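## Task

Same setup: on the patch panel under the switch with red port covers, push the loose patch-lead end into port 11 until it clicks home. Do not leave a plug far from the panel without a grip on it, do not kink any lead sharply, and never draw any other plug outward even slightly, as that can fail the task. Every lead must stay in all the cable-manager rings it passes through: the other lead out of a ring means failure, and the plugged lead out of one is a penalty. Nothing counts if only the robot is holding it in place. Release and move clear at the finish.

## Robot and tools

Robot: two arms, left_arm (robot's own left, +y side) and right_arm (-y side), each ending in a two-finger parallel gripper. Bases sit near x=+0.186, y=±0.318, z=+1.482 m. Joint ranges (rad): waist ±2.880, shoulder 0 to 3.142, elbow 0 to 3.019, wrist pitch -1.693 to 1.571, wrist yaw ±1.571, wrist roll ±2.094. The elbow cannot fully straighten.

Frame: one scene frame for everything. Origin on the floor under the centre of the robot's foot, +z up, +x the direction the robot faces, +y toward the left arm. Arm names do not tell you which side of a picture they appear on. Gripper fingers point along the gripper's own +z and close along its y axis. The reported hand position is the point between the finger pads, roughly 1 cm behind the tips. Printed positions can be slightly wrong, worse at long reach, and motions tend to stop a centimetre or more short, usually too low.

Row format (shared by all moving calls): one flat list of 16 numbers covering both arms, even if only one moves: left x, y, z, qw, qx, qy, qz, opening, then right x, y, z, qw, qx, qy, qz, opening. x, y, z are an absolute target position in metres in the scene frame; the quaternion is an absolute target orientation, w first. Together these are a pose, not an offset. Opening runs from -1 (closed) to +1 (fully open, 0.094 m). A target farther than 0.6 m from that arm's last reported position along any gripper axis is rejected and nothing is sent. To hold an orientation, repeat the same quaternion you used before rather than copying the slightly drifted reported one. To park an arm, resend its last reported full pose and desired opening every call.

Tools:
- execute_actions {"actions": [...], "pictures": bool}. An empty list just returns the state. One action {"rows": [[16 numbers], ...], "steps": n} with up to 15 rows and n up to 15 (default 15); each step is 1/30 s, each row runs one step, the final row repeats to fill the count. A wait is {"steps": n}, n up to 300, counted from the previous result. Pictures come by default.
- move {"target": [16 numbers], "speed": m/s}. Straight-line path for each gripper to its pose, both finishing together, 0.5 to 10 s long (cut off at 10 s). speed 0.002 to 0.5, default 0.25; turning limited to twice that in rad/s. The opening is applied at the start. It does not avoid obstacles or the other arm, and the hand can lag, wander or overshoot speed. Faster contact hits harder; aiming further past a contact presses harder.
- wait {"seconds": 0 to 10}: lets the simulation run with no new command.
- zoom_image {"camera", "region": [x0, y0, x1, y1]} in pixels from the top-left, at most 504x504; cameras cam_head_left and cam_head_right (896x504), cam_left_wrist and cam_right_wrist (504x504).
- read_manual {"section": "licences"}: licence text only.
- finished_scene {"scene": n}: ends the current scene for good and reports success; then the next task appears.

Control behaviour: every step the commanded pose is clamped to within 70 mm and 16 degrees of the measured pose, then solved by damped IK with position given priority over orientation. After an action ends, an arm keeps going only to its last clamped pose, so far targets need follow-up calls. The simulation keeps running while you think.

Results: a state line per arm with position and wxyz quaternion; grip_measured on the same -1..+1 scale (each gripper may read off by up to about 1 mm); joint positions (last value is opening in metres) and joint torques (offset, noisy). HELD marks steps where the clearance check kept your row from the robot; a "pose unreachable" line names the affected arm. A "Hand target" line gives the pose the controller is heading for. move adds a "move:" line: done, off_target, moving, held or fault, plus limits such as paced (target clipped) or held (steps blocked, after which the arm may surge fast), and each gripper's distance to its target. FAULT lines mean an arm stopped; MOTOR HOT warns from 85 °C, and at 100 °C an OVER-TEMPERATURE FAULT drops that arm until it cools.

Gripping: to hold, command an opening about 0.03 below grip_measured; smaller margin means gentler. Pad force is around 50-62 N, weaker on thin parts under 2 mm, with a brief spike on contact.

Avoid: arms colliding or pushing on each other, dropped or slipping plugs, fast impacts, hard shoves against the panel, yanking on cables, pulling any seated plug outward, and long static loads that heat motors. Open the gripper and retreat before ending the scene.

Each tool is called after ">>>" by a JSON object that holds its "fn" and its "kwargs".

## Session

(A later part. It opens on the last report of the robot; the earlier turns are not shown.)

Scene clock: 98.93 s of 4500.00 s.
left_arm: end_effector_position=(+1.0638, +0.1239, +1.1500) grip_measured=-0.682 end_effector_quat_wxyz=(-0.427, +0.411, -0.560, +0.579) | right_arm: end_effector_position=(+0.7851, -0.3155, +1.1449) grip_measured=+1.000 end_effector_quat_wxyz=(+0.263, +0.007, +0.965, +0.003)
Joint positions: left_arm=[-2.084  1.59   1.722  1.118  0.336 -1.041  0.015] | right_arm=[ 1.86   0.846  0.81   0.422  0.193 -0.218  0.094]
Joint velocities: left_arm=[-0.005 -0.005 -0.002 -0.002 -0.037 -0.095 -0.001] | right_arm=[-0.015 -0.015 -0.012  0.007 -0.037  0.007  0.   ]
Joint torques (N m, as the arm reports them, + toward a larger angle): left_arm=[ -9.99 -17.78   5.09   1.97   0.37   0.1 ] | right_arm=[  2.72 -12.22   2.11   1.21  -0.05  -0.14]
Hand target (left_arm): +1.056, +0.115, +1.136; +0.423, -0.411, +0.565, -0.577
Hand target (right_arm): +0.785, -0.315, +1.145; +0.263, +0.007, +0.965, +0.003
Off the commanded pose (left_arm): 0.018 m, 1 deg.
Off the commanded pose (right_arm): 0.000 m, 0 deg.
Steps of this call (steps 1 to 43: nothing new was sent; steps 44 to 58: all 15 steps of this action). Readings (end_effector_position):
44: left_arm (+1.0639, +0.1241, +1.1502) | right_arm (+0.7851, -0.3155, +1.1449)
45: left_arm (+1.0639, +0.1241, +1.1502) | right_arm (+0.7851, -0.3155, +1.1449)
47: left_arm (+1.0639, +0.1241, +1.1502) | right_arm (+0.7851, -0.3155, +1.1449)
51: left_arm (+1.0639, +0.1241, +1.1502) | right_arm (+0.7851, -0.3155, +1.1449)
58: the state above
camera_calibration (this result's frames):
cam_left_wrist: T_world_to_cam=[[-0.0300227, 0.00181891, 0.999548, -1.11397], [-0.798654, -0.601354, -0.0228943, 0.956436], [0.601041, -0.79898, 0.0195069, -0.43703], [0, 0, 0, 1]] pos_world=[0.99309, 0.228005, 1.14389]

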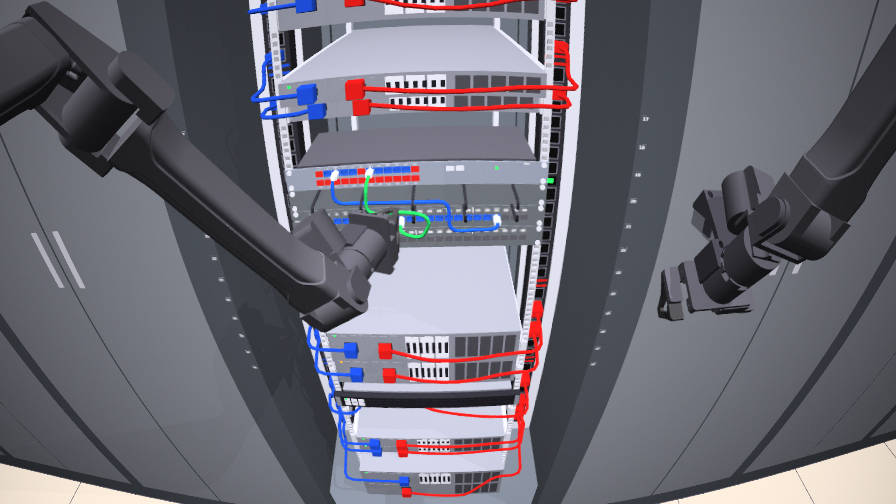

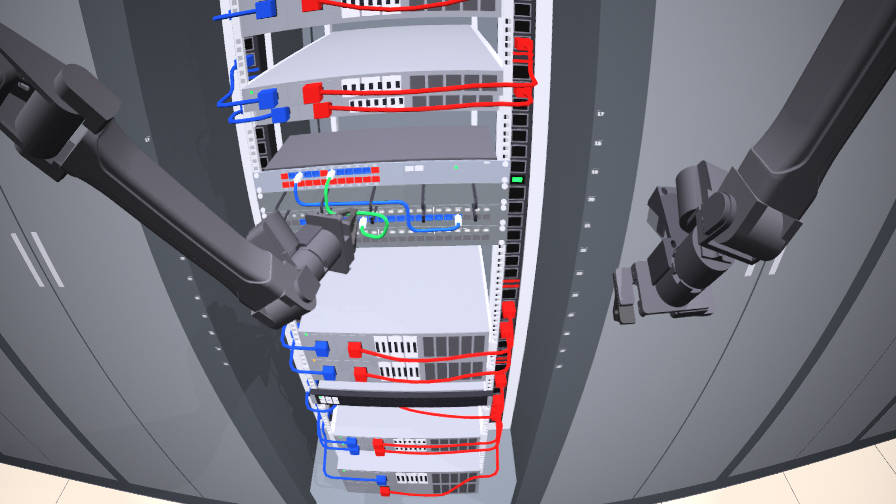

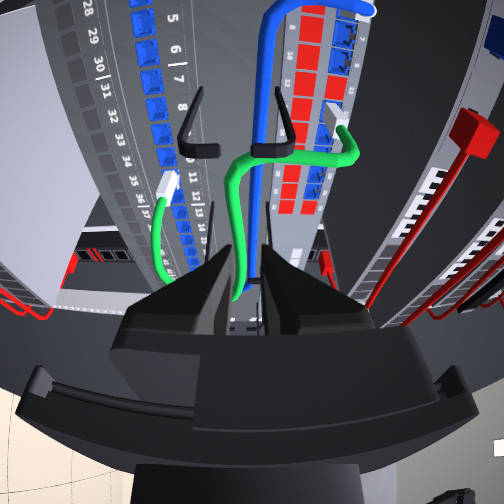

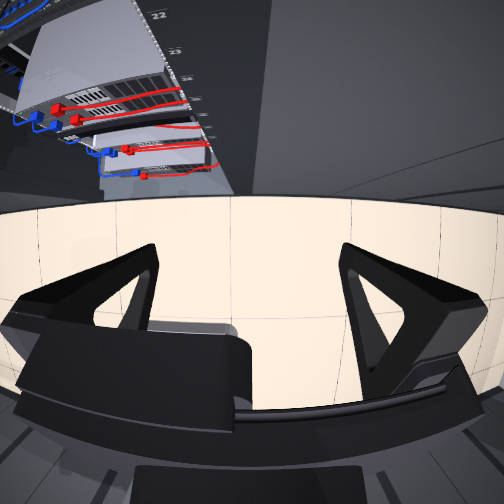

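>>> {"fn": "execute_actions", "kwargs": {"actions": [{"rows":[[1.058,0.115,1.135,0.423,-0.411,0.565,-0.577,-0.68,0.7851,-0.3155,1.1449,0.263,0.007,0.965,0.003,1],[1.060,0.114,1.134,0.423,-0.411,0.565,-0.577,-0.68,0.7851,-0.3155,1.1449,0.263,0.007,0.965,0.003,1],[1.062,0.114,1.133,0.423,-0.411,0.565,-0.577,-0.68,0.7851,-0.3155,1.1449,0.263,0.007,0.965,0.003,1],[1.064,0.114,1.133,0.423,-0.411,0.565,-0.577,-0.68,0.7851,-0.3155,1.1449,0.263,0.007,0.965,0.003,1],[1.066,0.114,1.133,0.423,-0.411,0.565,-0.577,-0.68,0.7851,-0.3155,1.1449,0.263,0.007,0.965,0.003,1],[1.068,0.114,1.133,0.423,-0.411,0.565,-0.577,-0.68,0.7851,-0.3155,1.1449,0.263,0.007,0.965,0.003,1],[1.070,0.114,1.133,0.423,-0.411,0.565,-0.577,-0.68,0.7851,-0.3155,1.1449,0.263,0.007,0.965,0.003,1],[1.072,0.114,1.133,0.423,-0.411,0.565,-0.577,-0.68,0.7851,-0.3155,1.1449,0.263,0.007,0.965,0.003,1]],"steps":15}]}}

>>> {"fn": "zoom_image", "kwargs": {"camera": "cam_head_right", "region": [320, 180, 420, 255]}}

Scene clock: 101.93 s of 4500.00 s.
left_arm: end_effector_position=(+1.0726, +0.1211, +1.1439) grip_measured=-0.682 end_effector_quat_wxyz=(-0.426, +0.411, -0.561, +0.578) | right_arm: end_effector_position=(+0.7851, -0.3155, +1.1449) grip_measured=+1.000 end_effector_quat_wxyz=(+0.263, +0.007, +0.965, +0.003)
Joint positions: left_arm=[-2.084  1.614  1.771  1.089  0.336 -1.041  0.015] | right_arm=[ 1.86   0.846  0.81   0.422  0.193 -0.218  0.094]
Joint velocities: left_arm=[ 0.005 -0.005  0.007 -0.027  0.022  0.022 -0.   ] | right_arm=[-0.015 -0.005  0.012 -0.012  0.007 -0.022  0.   ]
Joint torques (N m, as the arm reports them, + toward a larger angle): left_arm=[-10.26 -18.27   7.02   1.28   0.35   0.09] | right_arm=[  2.71 -12.22   2.05   1.19  -0.06  -0.15]
Hand target (left_arm): +1.072, +0.115, +1.133; +0.423, -0.411, +0.565, -0.577
Hand target (right_arm): +0.785, -0.315, +1.145; +0.263, +0.007, +0.965, +0.003
Off the commanded pose (left_arm): 0.013 m, 1 deg.
Off the commanded pose (right_arm): 0.000 m, 0 deg.
Steps of this call (steps 1 to 75: nothing new was sent; steps 76 to 90: all 15 steps of this action). Readings (end_effector_position):
76: left_arm (+1.0636, +0.1238, +1.1497) | right_arm (+0.7851, -0.3155, +1.1449)
77: left_arm (+1.0636, +0.1237, +1.1496) | right_arm (+0.7851, -0.3155, +1.1449)
79: left_arm (+1.0643, +0.1232, +1.1486) | right_arm (+0.7851, -0.3155, +1.1449)
83: left_arm (+1.0686, +0.1214, +1.1448) | right_arm (+0.7851, -0.3155, +1.1449)
90: the state above
camera_calibration (this result's frames):
cam_left_wrist: T_world_to_cam=[[-0.0270256, 0.00205681, 0.999633, -1.11099], [-0.799721, -0.600026, -0.0203863, 0.959794], [0.599764, -0.799978, 0.0178609, -0.441104], [0, 0, 0, 1]] pos_world=[1.0021, 0.225313, 1.13802]

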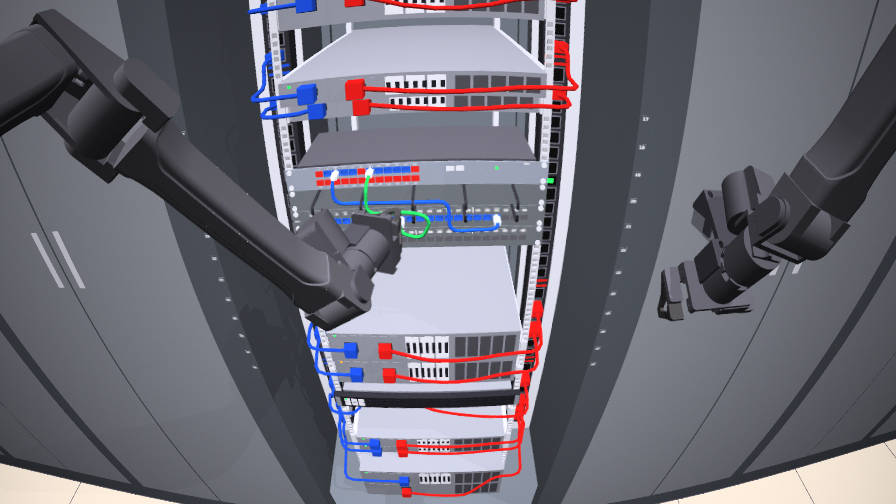

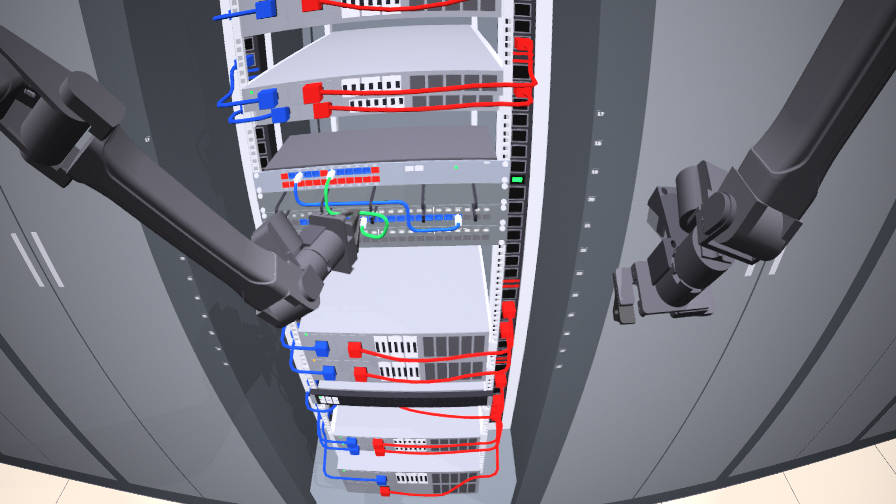

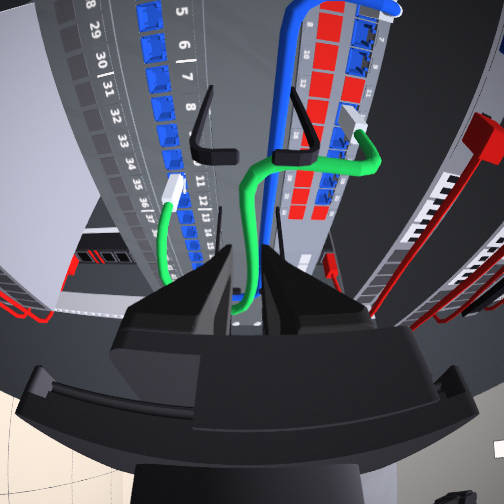

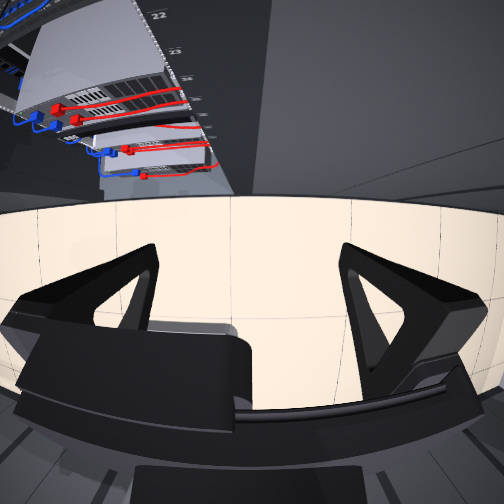

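Region (320, 180, 420, 255) of cam_head_right's 896x504 image, scaled by 5.040, with more detail than that image has; it fills the top 378 rows of this view, and the rest is white.

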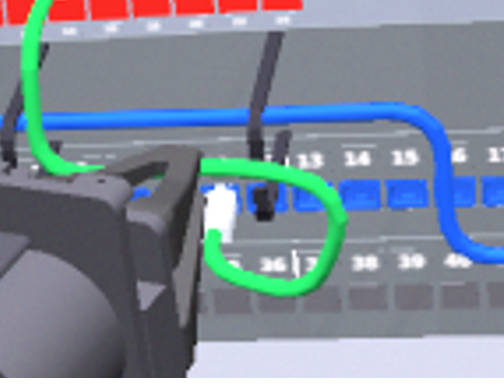

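Cable is centred between the fingers; closing lightly and carrying it in.

>>> {"fn": "execute_actions", "kwargs": {"actions": [{"rows":[[1.072,0.114,1.133,0.423,-0.411,0.565,-0.577,-0.8,0.7851,-0.3155,1.1449,0.263,0.007,0.965,0.003,1],[1.072,0.114,1.133,0.423,-0.411,0.565,-0.577,-0.85,0.7851,-0.3155,1.1449,0.263,0.007,0.965,0.003,1],[1.072,0.114,1.133,0.423,-0.411,0.565,-0.577,-0.89,0.7851,-0.3155,1.1449,0.263,0.007,0.965,0.003,1],[1.072,0.114,1.133,0.423,-0.411,0.565,-0.577,-0.89,0.7851,-0.3155,1.1449,0.263,0.007,0.965,0.003,1],[1.072,0.114,1.133,0.423,-0.411,0.565,-0.577,-0.89,0.7851,-0.3155,1.1449,0.263,0.007,0.965,0.003,1],[1.072,0.114,1.133,0.423,-0.411,0.565,-0.577,-0.89,0.7851,-0.3155,1.1449,0.263,0.007,0.965,0.003,1],[1.074,0.114,1.133,0.423,-0.411,0.565,-0.577,-0.89,0.7851,-0.3155,1.1449,0.263,0.007,0.965,0.003,1],[1.076,0.114,1.133,0.423,-0.411,0.565,-0.577,-0.89,0.7851,-0.3155,1.1449,0.263,0.007,0.965,0.003,1],[1.078,0.114,1.133,0.423,-0.411,0.565,-0.577,-0.89,0.7851,-0.3155,1.1449,0.263,0.007,0.965,0.003,1],[1.080,0.114,1.133,0.423,-0.411,0.565,-0.577,-0.89,0.7851,-0.3155,1.1449,0.263,0.007,0.965,0.003,1],[1.082,0.114,1.133,0.423,-0.411,0.565,-0.577,-0.89,0.7851,-0.3155,1.1449,0.263,0.007,0.965,0.003,1],[1.084,0.114,1.133,0.423,-0.411,0.565,-0.577,-0.89,0.7851,-0.3155,1.1449,0.263,0.007,0.965,0.003,1],[1.086,0.114,1.133,0.423,-0.411,0.565,-0.577,-0.89,0.7851,-0.3155,1.1449,0.263,0.007,0.965,0.003,1]],"steps":15}], "pictures": false}}

>>> {"fn": "execute_actions", "kwargs": {"actions": []}}

>>> {"fn": "zoom_image", "kwargs": {"camera": "cam_head_right", "region": [320, 180, 420, 255]}}

Scene clock: 104.73 s of 4500.00 s.
left_arm: end_effector_position=(+1.0853, +0.1224, +1.1448) grip_measured=-0.881 end_effector_quat_wxyz=(-0.426, +0.411, -0.561, +0.579) | right_arm: end_effector_position=(+0.7851, -0.3155, +1.1449) grip_measured=+1.000 end_effector_quat_wxyz=(+0.263, +0.007, +0.965, +0.003)
Joint positions: left_arm=[-2.084  1.624  1.817  1.054  0.336 -1.041  0.006] | right_arm=[ 1.86   0.846  0.81   0.422  0.193 -0.218  0.094]
Joint velocities: left_arm=[-0.015  0.005  0.095 -0.095 -0.007 -0.051  0.   ] | right_arm=[ 0.005 -0.005  0.027 -0.012 -0.022  0.037  0.   ]
Joint torques (N m, as the arm reports them, + toward a larger angle): left_arm=[-10.54 -18.38   7.45   1.35   0.33   0.11] | right_arm=[  2.73 -12.12   2.08   1.19  -0.06  -0.14]
Hand target (left_arm): +1.085, +0.115, +1.134; +0.423, -0.411, +0.565, -0.577
Hand target (right_arm): +0.785, -0.315, +1.145; +0.263, +0.007, +0.965, +0.003
Off the commanded pose (left_arm): 0.014 m, 1 deg.
Off the commanded pose (right_arm): 0.000 m, 0 deg.
Steps of this call (steps 1 to 69: nothing new was sent; steps 70 to 84: all 15 steps of this action). Readings (end_effector_position):
70: left_arm (+1.0726, +0.1211, +1.1439) | right_arm (+0.7851, -0.3155, +1.1449)
71: left_arm (+1.0726, +0.1211, +1.1439) | right_arm (+0.7851, -0.3155, +1.1449)
73: left_arm (+1.0726, +0.1211, +1.1439) | right_arm (+0.7851, -0.3155, +1.1449)
77: left_arm (+1.0737, +0.1214, +1.1443) | right_arm (+0.7851, -0.3155, +1.1449)
84: the state above

Scene clock: 104.73 s of 4500.00 s.
left_arm: end_effector_position=(+1.0853, +0.1224, +1.1448) grip_measured=-0.881 end_effector_quat_wxyz=(-0.426, +0.411, -0.561, +0.579) | right_arm: end_effector_position=(+0.7851, -0.3155, +1.1449) grip_measured=+1.000 end_effector_quat_wxyz=(+0.263, +0.007, +0.965, +0.003)
Joint positions: left_arm=[-2.084  1.624  1.817  1.054  0.336 -1.041  0.006] | right_arm=[ 1.86   0.846  0.81   0.422  0.193 -0.218  0.094]
Joint velocities: left_arm=[-0.015  0.005  0.095 -0.095 -0.007 -0.051  0.   ] | right_arm=[ 0.005 -0.005  0.027 -0.012 -0.022  0.037  0.   ]
Joint torques (N m, as the arm reports them, + toward a larger angle): left_arm=[-10.54 -18.38   7.45   1.35   0.33   0.11] | right_arm=[  2.73 -12.12   2.08   1.19  -0.06  -0.14]
Hand target (left_arm): +1.085, +0.115, +1.134; +0.423, -0.411, +0.565, -0.577
Hand target (right_arm): +0.785, -0.315, +1.145; +0.263, +0.007, +0.965, +0.003
Off the commanded pose (left_arm): 0.014 m, 1 deg.
Off the commanded pose (right_arm): 0.000 m, 0 deg.
camera_calibration (this result's frames):
cam_left_wrist: T_world_to_cam=[[-0.0276917, 0.00200437, 0.999615, -1.11076], [-0.799485, -0.600321, -0.0209439, 0.971117], [0.600048, -0.799756, 0.0182264, -0.448431], [0, 0, 0, 1]] pos_world=[1.01471, 0.226573, 1.13884]

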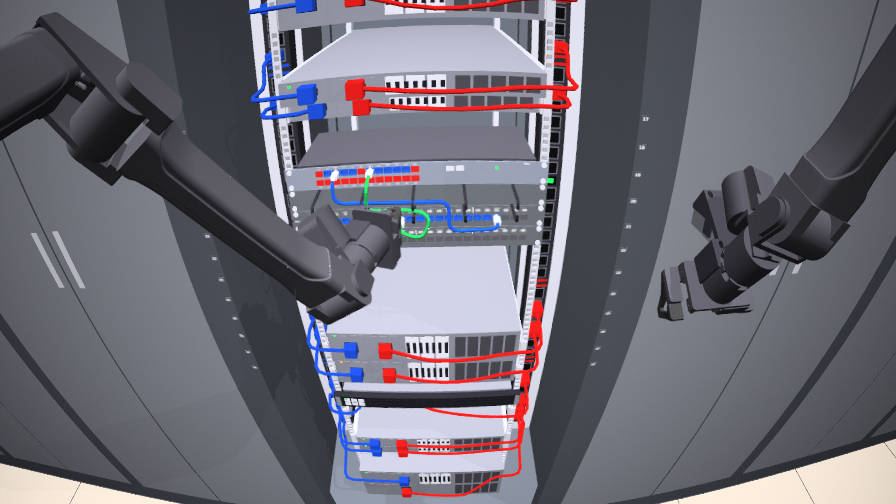

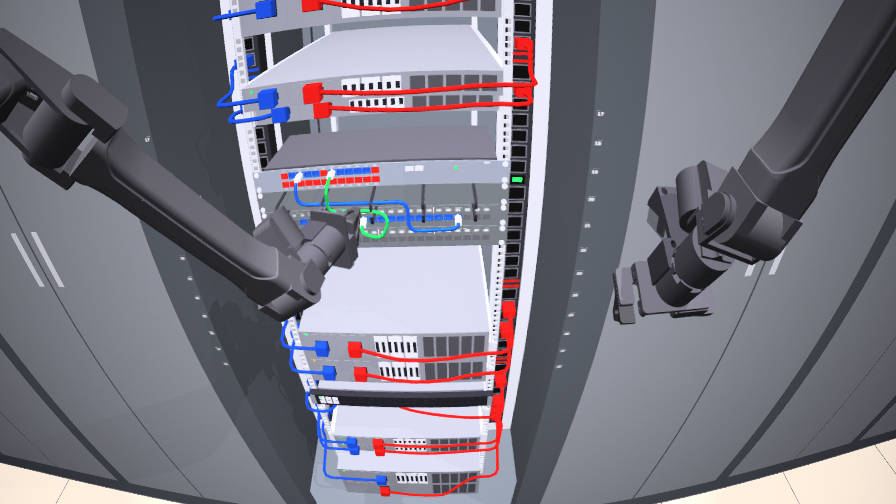

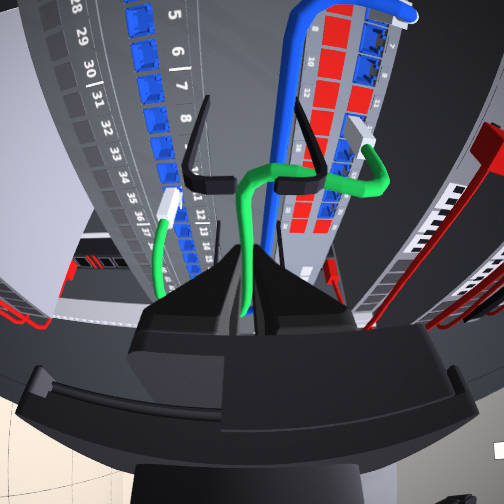

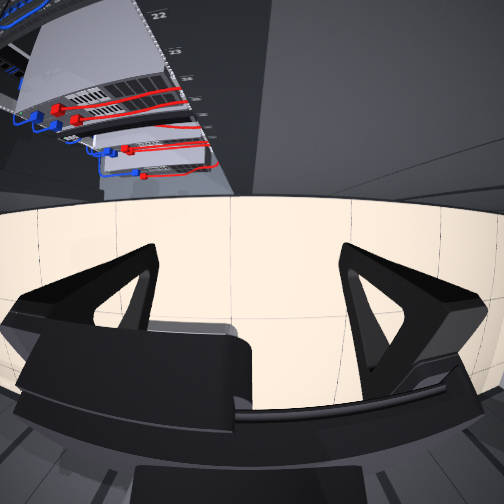

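Region (320, 180, 420, 255) of cam_head_right's 896x504 image, scaled by 5.040, with more detail than that image has; it fills the top 378 rows of this view, and the rest is white.

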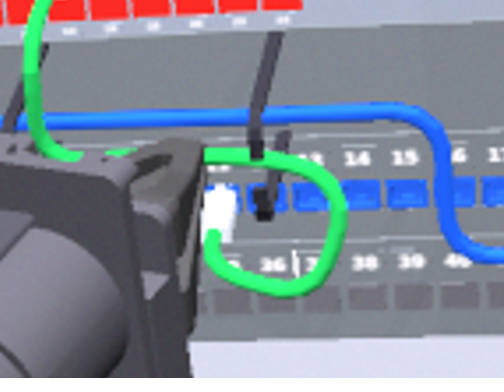

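>>> {"fn": "execute_actions", "kwargs": {"actions": [{"rows":[[1.087,0.115,1.132,0.423,-0.411,0.565,-0.577,-0.9,0.7851,-0.3155,1.1449,0.263,0.007,0.965,0.003,1],[1.088,0.115,1.131,0.423,-0.411,0.565,-0.577,-0.9,0.7851,-0.3155,1.1449,0.263,0.007,0.965,0.003,1],[1.089,0.115,1.130,0.423,-0.411,0.565,-0.577,-0.9,0.7851,-0.3155,1.1449,0.263,0.007,0.965,0.003,1],[1.090,0.115,1.129,0.423,-0.411,0.565,-0.577,-0.9,0.7851,-0.3155,1.1449,0.263,0.007,0.965,0.003,1],[1.091,0.115,1.128,0.423,-0.411,0.565,-0.577,-0.9,0.7851,-0.3155,1.1449,0.263,0.007,0.965,0.003,1],[1.092,0.115,1.127,0.423,-0.411,0.565,-0.577,-0.9,0.7851,-0.3155,1.1449,0.263,0.007,0.965,0.003,1],[1.092,0.115,1.126,0.423,-0.411,0.565,-0.577,-0.9,0.7851,-0.3155,1.1449,0.263,0.007,0.965,0.003,1],[1.092,0.115,1.125,0.423,-0.411,0.565,-0.577,-0.9,0.7851,-0.3155,1.1449,0.263,0.007,0.965,0.003,1],[1.092,0.115,1.124,0.423,-0.411,0.565,-0.577,-0.9,0.7851,-0.3155,1.1449,0.263,0.007,0.965,0.003,1]],"steps":15}]}}

>>> {"fn": "zoom_image", "kwargs": {"camera": "cam_head_right", "region": [320, 180, 420, 255]}}

Scene clock: 107.47 s of 4500.00 s.
left_arm: end_effector_position=(+1.0935, +0.1202, +1.1404) grip_measured=-0.888 end_effector_quat_wxyz=(-0.429, +0.409, -0.559, +0.580) | right_arm: end_effector_position=(+0.7851, -0.3155, +1.1449) grip_measured=+1.000 end_effector_quat_wxyz=(+0.263, +0.007, +0.965, +0.003)
Joint positions: left_arm=[-2.084  1.65   1.868  1.036  0.338 -1.041  0.005] | right_arm=[ 1.86   0.846  0.81   0.422  0.193 -0.218  0.094]
Joint velocities: left_arm=[-0.015  0.005  0.002 -0.007 -0.051  0.051 -0.   ] | right_arm=[-0.005 -0.005  0.007 -0.007 -0.022  0.007  0.   ]
Joint torques (N m, as the arm reports them, + toward a larger angle): left_arm=[ -9.66 -18.31   7.92   1.16   0.37   0.05] | right_arm=[  2.69 -12.2    2.06   1.21  -0.05  -0.13]
Hand target (left_arm): +1.091, +0.116, +1.124; +0.423, -0.411, +0.565, -0.577
Hand target (right_arm): +0.785, -0.315, +1.145; +0.263, +0.007, +0.965, +0.003
Off the commanded pose (left_arm): 0.017 m, 1 deg.
Off the commanded pose (right_arm): 0.000 m, 0 deg.
Steps of this call (steps 1 to 67: nothing new was sent; steps 68 to 82: all 15 steps of this action). Readings (end_effector_position):
68: left_arm (+1.0861, +0.1220, +1.1439) | right_arm (+0.7851, -0.3155, +1.1449)
69: left_arm (+1.0866, +0.1220, +1.1438) | right_arm (+0.7851, -0.3155, +1.1449)
71: left_arm (+1.0885, +0.1219, +1.1434) | right_arm (+0.7851, -0.3155, +1.1449)
75: left_arm (+1.0928, +0.1214, +1.1425) | right_arm (+0.7851, -0.3155, +1.1449)
82: the state above
camera_calibration (this result's frames):
cam_left_wrist: T_world_to_cam=[[-0.0342809, 0.00182721, 0.999411, -1.09871], [-0.798427, -0.601518, -0.0262872, 0.98131], [0.601115, -0.798857, 0.0220795, -0.460753], [0, 0, 0, 1]] pos_world=[1.0228, 0.224207, 1.13403]

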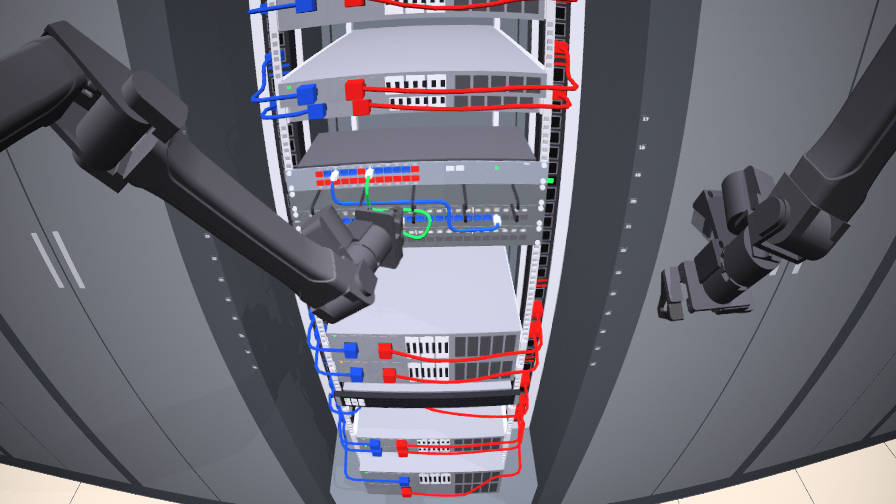

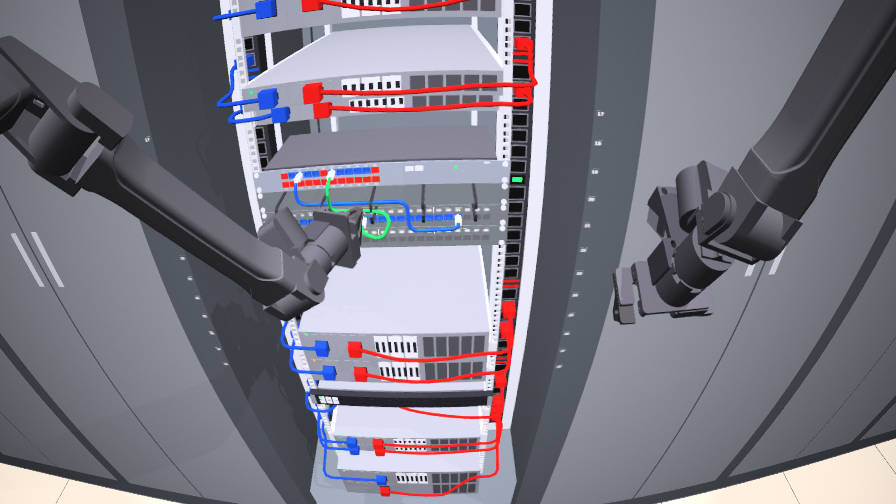

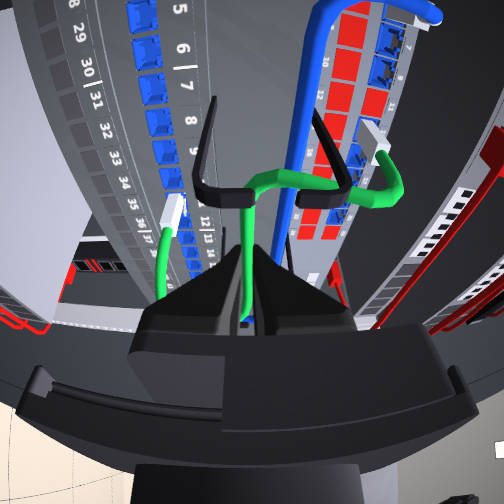

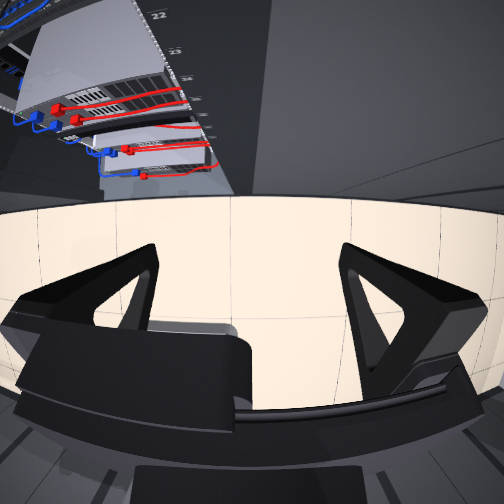

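Region (320, 180, 420, 255) of cam_head_right's 896x504 image, scaled by 5.040, with more detail than that image has; it fills the top 378 rows of this view, and the rest is white.

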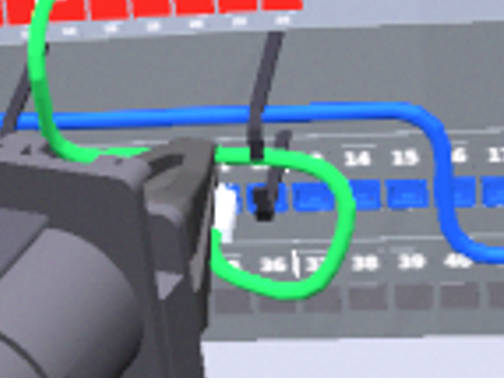

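Releasing and backing out.

>>> {"fn": "move", "kwargs": {"target": [1.03,0.15,1.148,0.423,-0.411,0.565,-0.577,-0.68,0.7851,-0.3155,1.1449,0.263,0.007,0.965,0.003,1], "speed": 0.06}}

>>> {"fn": "zoom_image", "kwargs": {"camera": "cam_head_right", "region": [320, 180, 420, 255]}}

>>> {"fn": "zoom_image", "kwargs": {"camera": "cam_left_wrist", "region": [150, 130, 330, 310]}}

Scene clock: 110.70 s of 4500.00 s.
left_arm: end_effector_position=(+1.0284, +0.1371, +1.1418) grip_measured=-0.681 end_effector_quat_wxyz=(-0.416, +0.412, -0.569, +0.577) | right_arm: end_effector_position=(+0.7851, -0.3155, +1.1449) grip_measured=+1.000 end_effector_quat_wxyz=(+0.263, +0.007, +0.965, +0.003)
Joint positions: left_arm=[-2.047  1.551  1.593  1.19   0.351 -1.074  0.015] | right_arm=[ 1.86   0.846  0.81   0.422  0.193 -0.218  0.094]
Joint velocities: left_arm=[ 0.005 -0.015 -0.007 -0.002 -0.022  0.022 -0.   ] | right_arm=[-0.015  0.005 -0.007 -0.007 -0.051 -0.007  0.   ]
Joint torques (N m, as the arm reports them, + toward a larger angle): left_arm=[ -7.5  -21.07   2.76   2.58   0.44  -0.01] | right_arm=[  2.43 -11.9    2.07   1.15  -0.06  -0.13]
Hand target (left_arm): +1.030, +0.148, +1.147; +0.423, -0.410, +0.565, -0.577
Hand target (right_arm): +0.785, -0.315, +1.145; +0.263, +0.007, +0.965, +0.003
Off the commanded pose (left_arm): 0.014 m, 1 deg.
Off the commanded pose (right_arm): 0.000 m, 0 deg.
move: off_target (left_arm)
camera_calibration (this result's frames):
cam_left_wrist: T_world_to_cam=[[-0.00573394, 0.00137375, 0.999983, -1.13234], [-0.809462, -0.587159, -0.00383487, 0.923358], [0.587144, -0.80947, 0.00447874, -0.372252], [0, 0, 0, 1]] pos_world=[0.959497, 0.242387, 1.13753]

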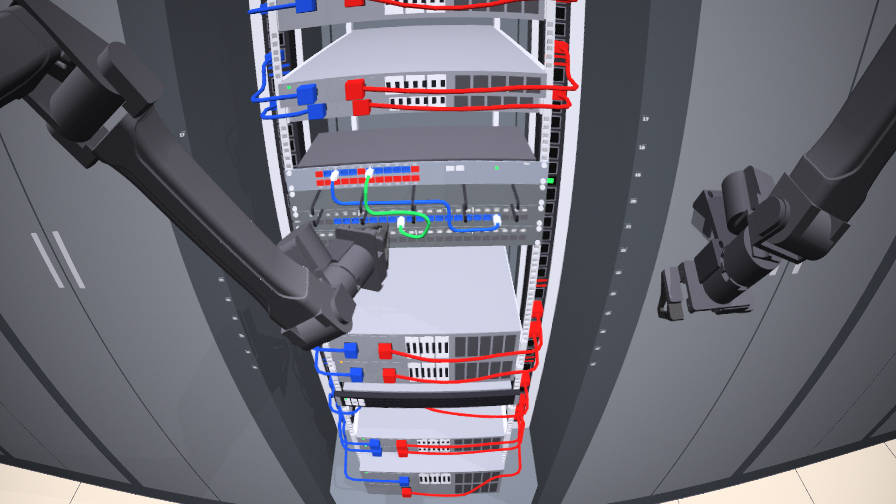

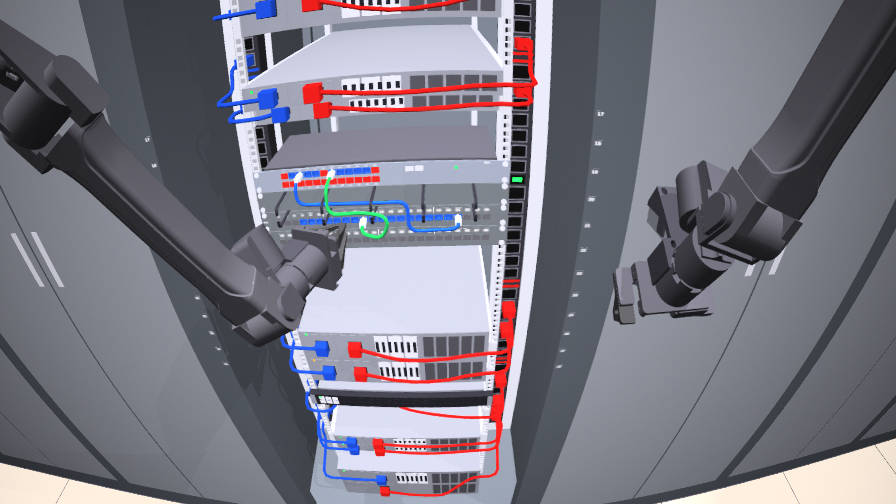

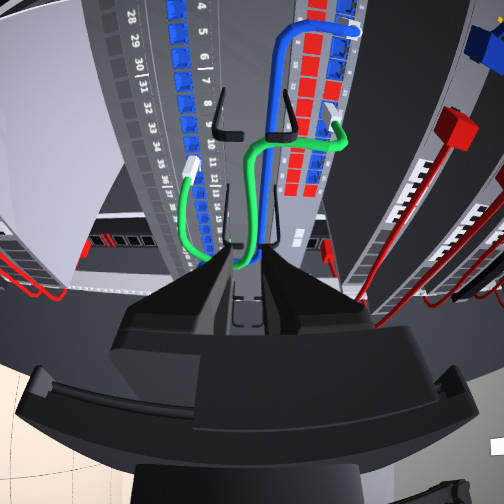

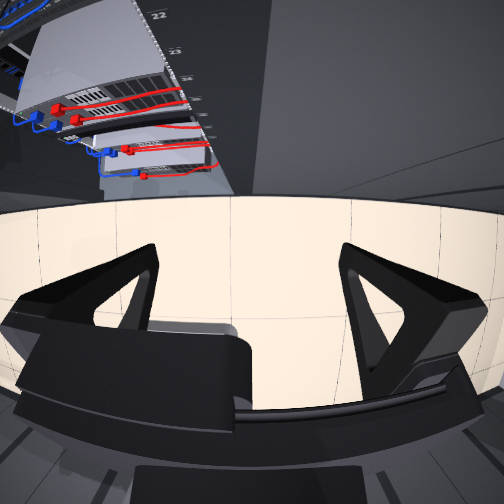

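Region (320, 180, 420, 255) of cam_head_right's 896x504 image, scaled by 5.040, with more detail than that image has; it fills the top 378 rows of this view, and the rest is white.

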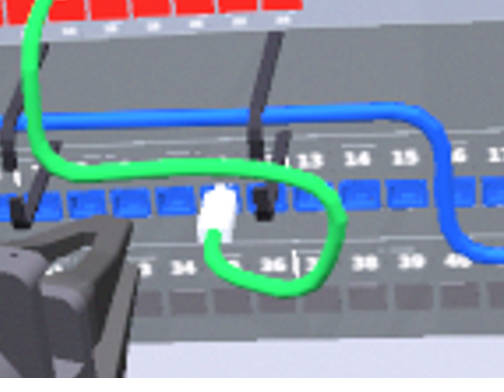

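Region (150, 130, 330, 310) of cam_left_wrist's 504x504 image, scaled by 2.800, with more detail than that image has.

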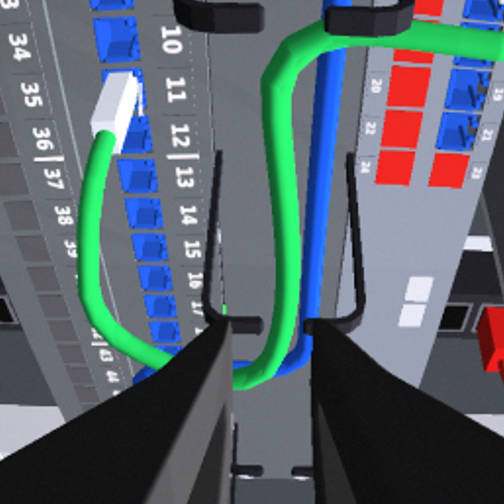

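>>> {"fn": "move", "kwargs": {"target": [1.055,0.114,1.134,0.423,-0.411,0.565,-0.577,-0.68,0.7851,-0.3155,1.1449,0.263,0.007,0.965,0.003,1], "speed": 0.08}}

>>> {"fn": "execute_actions", "kwargs": {"actions": [{"rows":[[1.057,0.114,1.134,0.423,-0.411,0.565,-0.577,-0.68,0.7851,-0.3155,1.1449,0.263,0.007,0.965,0.003,1],[1.060,0.114,1.134,0.423,-0.411,0.565,-0.577,-0.68,0.7851,-0.3155,1.1449,0.263,0.007,0.965,0.003,1],[1.063,0.114,1.134,0.423,-0.411,0.565,-0.577,-0.68,0.7851,-0.3155,1.1449,0.263,0.007,0.965,0.003,1]],"steps":10}]}}

Scene clock: 115.80 s of 4500.00 s.
left_arm: end_effector_position=(+1.0548, +0.1232, +1.1428) grip_measured=-0.681 end_effector_quat_wxyz=(-0.424, +0.411, -0.562, +0.579) | right_arm: end_effector_position=(+0.7851, -0.3155, +1.1449) grip_measured=+1.000 end_effector_quat_wxyz=(+0.263, +0.007, +0.965, +0.003)
Joint positions: left_arm=[-2.077  1.596  1.705  1.137  0.339 -1.048  0.015] | right_arm=[ 1.86   0.846  0.81   0.422  0.193 -0.218  0.094]
Joint velocities: left_arm=[-0.015 -0.005 -0.002 -0.002  0.037  0.037  0.   ] | right_arm=[-0.005 -0.015 -0.007 -0.012 -0.022  0.007  0.   ]
Joint torques (N m, as the arm reports them, + toward a larger angle): left_arm=[-10.48 -18.17   6.63   1.34   0.23   0.16] | right_arm=[  2.69 -12.05   2.1    1.2   -0.06  -0.13]
Hand target (left_arm): +1.055, +0.115, +1.135; +0.423, -0.411, +0.565, -0.577
Hand target (right_arm): +0.785, -0.315, +1.145; +0.263, +0.007, +0.965, +0.003
Off the commanded pose (left_arm): 0.013 m, 0 deg.
Off the commanded pose (right_arm): 0.000 m, 0 deg.
After step 90, 1.07 s passed at rest.
move: off_target (left_arm)
camera_calibration (this result's frames):
cam_left_wrist: T_world_to_cam=[[-0.0242241, 0.00311741, 0.999702, -1.11354], [-0.801225, -0.598106, -0.0175497, 0.944853], [0.597873, -0.801411, 0.0169864, -0.425574], [0, 0, 0, 1]] pos_world=[0.984505, 0.227534, 1.13702]

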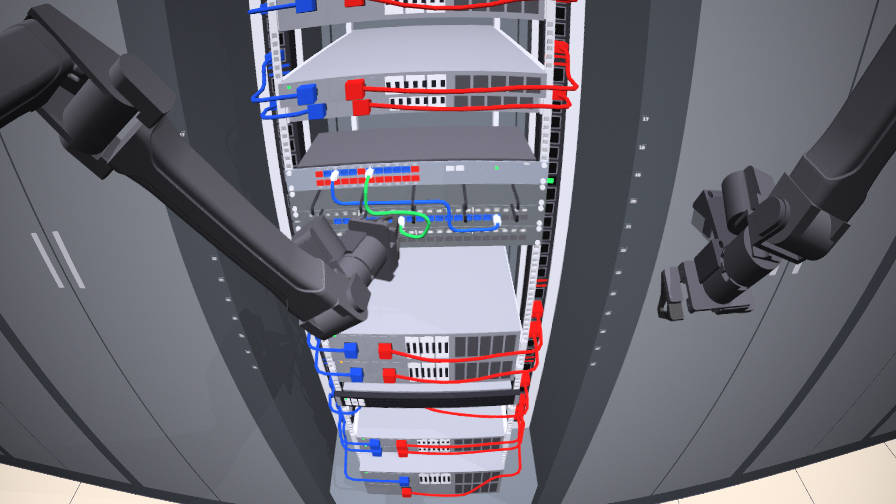

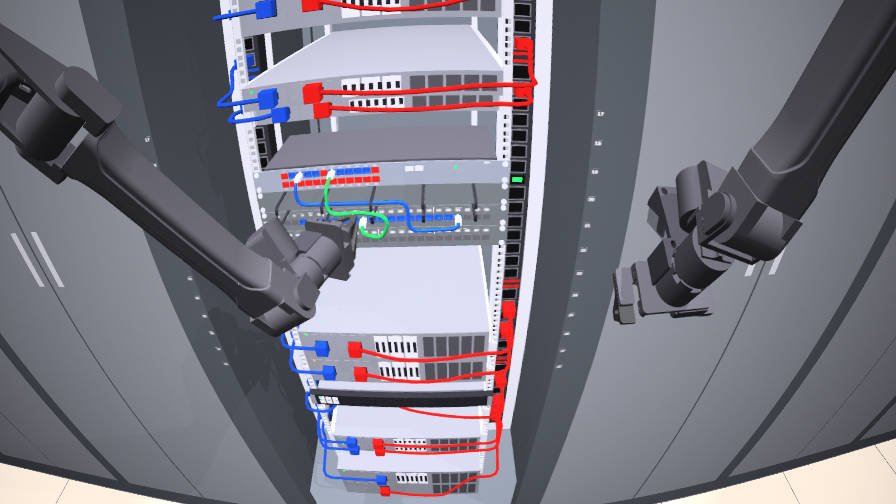

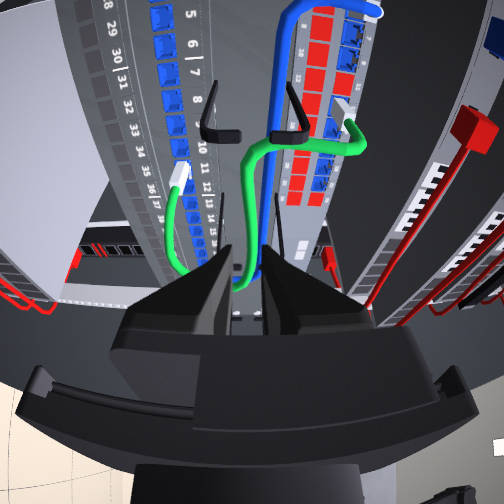

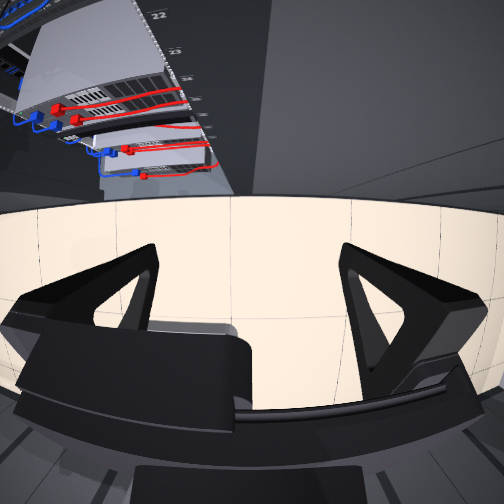

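Scene clock: 116.13 s of 4500.00 s.
left_arm: end_effector_position=(+1.0643, +0.1245, +1.1439) grip_measured=-0.681 end_effector_quat_wxyz=(-0.427, +0.410, -0.561, +0.578) | right_arm: end_effector_position=(+0.7851, -0.3155, +1.1449) grip_measured=+1.000 end_effector_quat_wxyz=(+0.263, +0.007, +0.965, +0.003)
Joint positions: left_arm=[-2.077  1.603  1.738  1.116  0.338 -1.046  0.015] | right_arm=[ 1.86   0.846  0.81   0.422  0.193 -0.218  0.094]
Joint velocities: left_arm=[ 0.005  0.005 -0.017 -0.012  0.007  0.022  0.001] | right_arm=[-0.005 -0.005 -0.002  0.002  0.066 -0.037  0.   ]
Joint torques (N m, as the arm reports them, + toward a larger angle): left_arm=[-10.86 -17.79   6.58   1.27   0.23   0.15] | right_arm=[  2.61 -11.99   2.05   1.16  -0.05  -0.15]
Hand target (left_arm): +1.062, +0.115, +1.134; +0.423, -0.411, +0.565, -0.577
Hand target (right_arm): +0.785, -0.315, +1.145; +0.263, +0.007, +0.965, +0.003
Off the commanded pose (left_arm): 0.015 m, 1 deg.
Off the commanded pose (right_arm): 0.000 m, 0 deg.
Steps of this call (steps 1 to 10: all 10 steps of this action). Readings (end_effector_position):
1: left_arm (+1.0551, +0.1232, +1.1427) | right_arm (+0.7851, -0.3155, +1.1449)
2: left_arm (+1.0557, +0.1230, +1.1424) | right_arm (+0.7851, -0.3155, +1.1449)
4: left_arm (+1.0592, +0.1231, +1.1419) | right_arm (+0.7851, -0.3155, +1.1449)
8: left_arm (+1.0636, +0.1242, +1.1434) | right_arm (+0.7851, -0.3155, +1.1449)
10: the state above
camera_calibration (this result's frames):
cam_left_wrist: T_world_to_cam=[[-0.029072, 0.000533249, 0.999577, -1.10884], [-0.799459, -0.600283, -0.0229315, 0.957848], [0.600017, -0.799788, 0.0178777, -0.433739], [0, 0, 0, 1]] pos_world=[0.993774, 0.228672, 1.13809]

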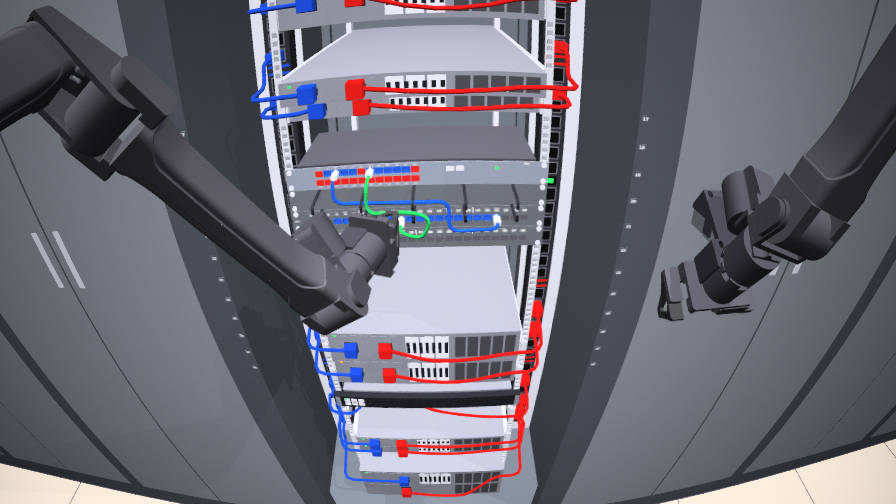

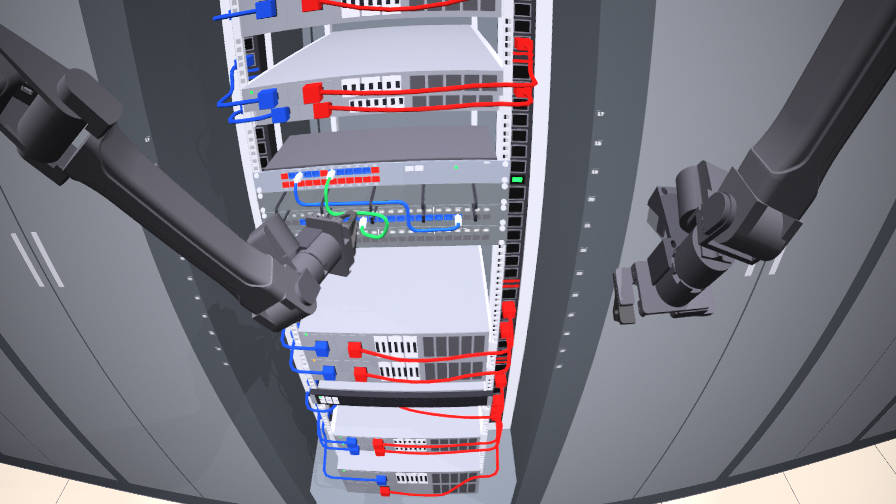

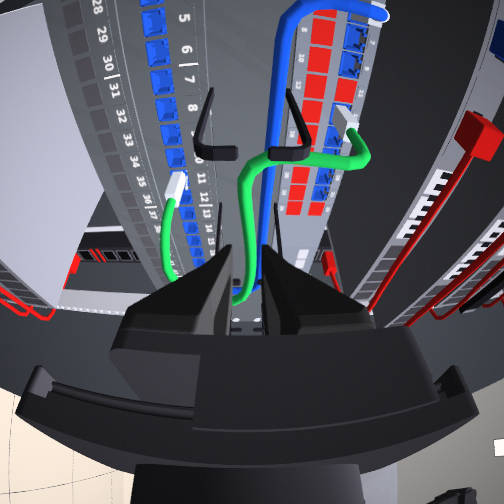

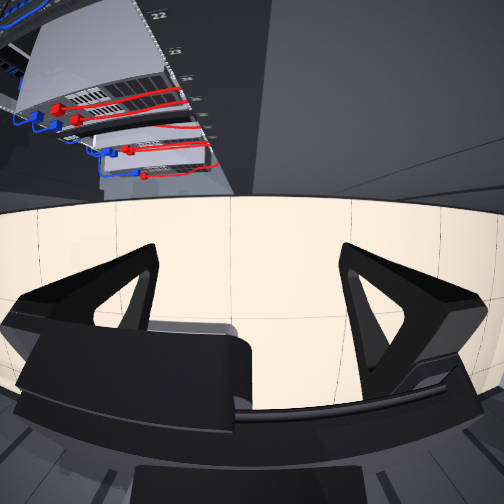

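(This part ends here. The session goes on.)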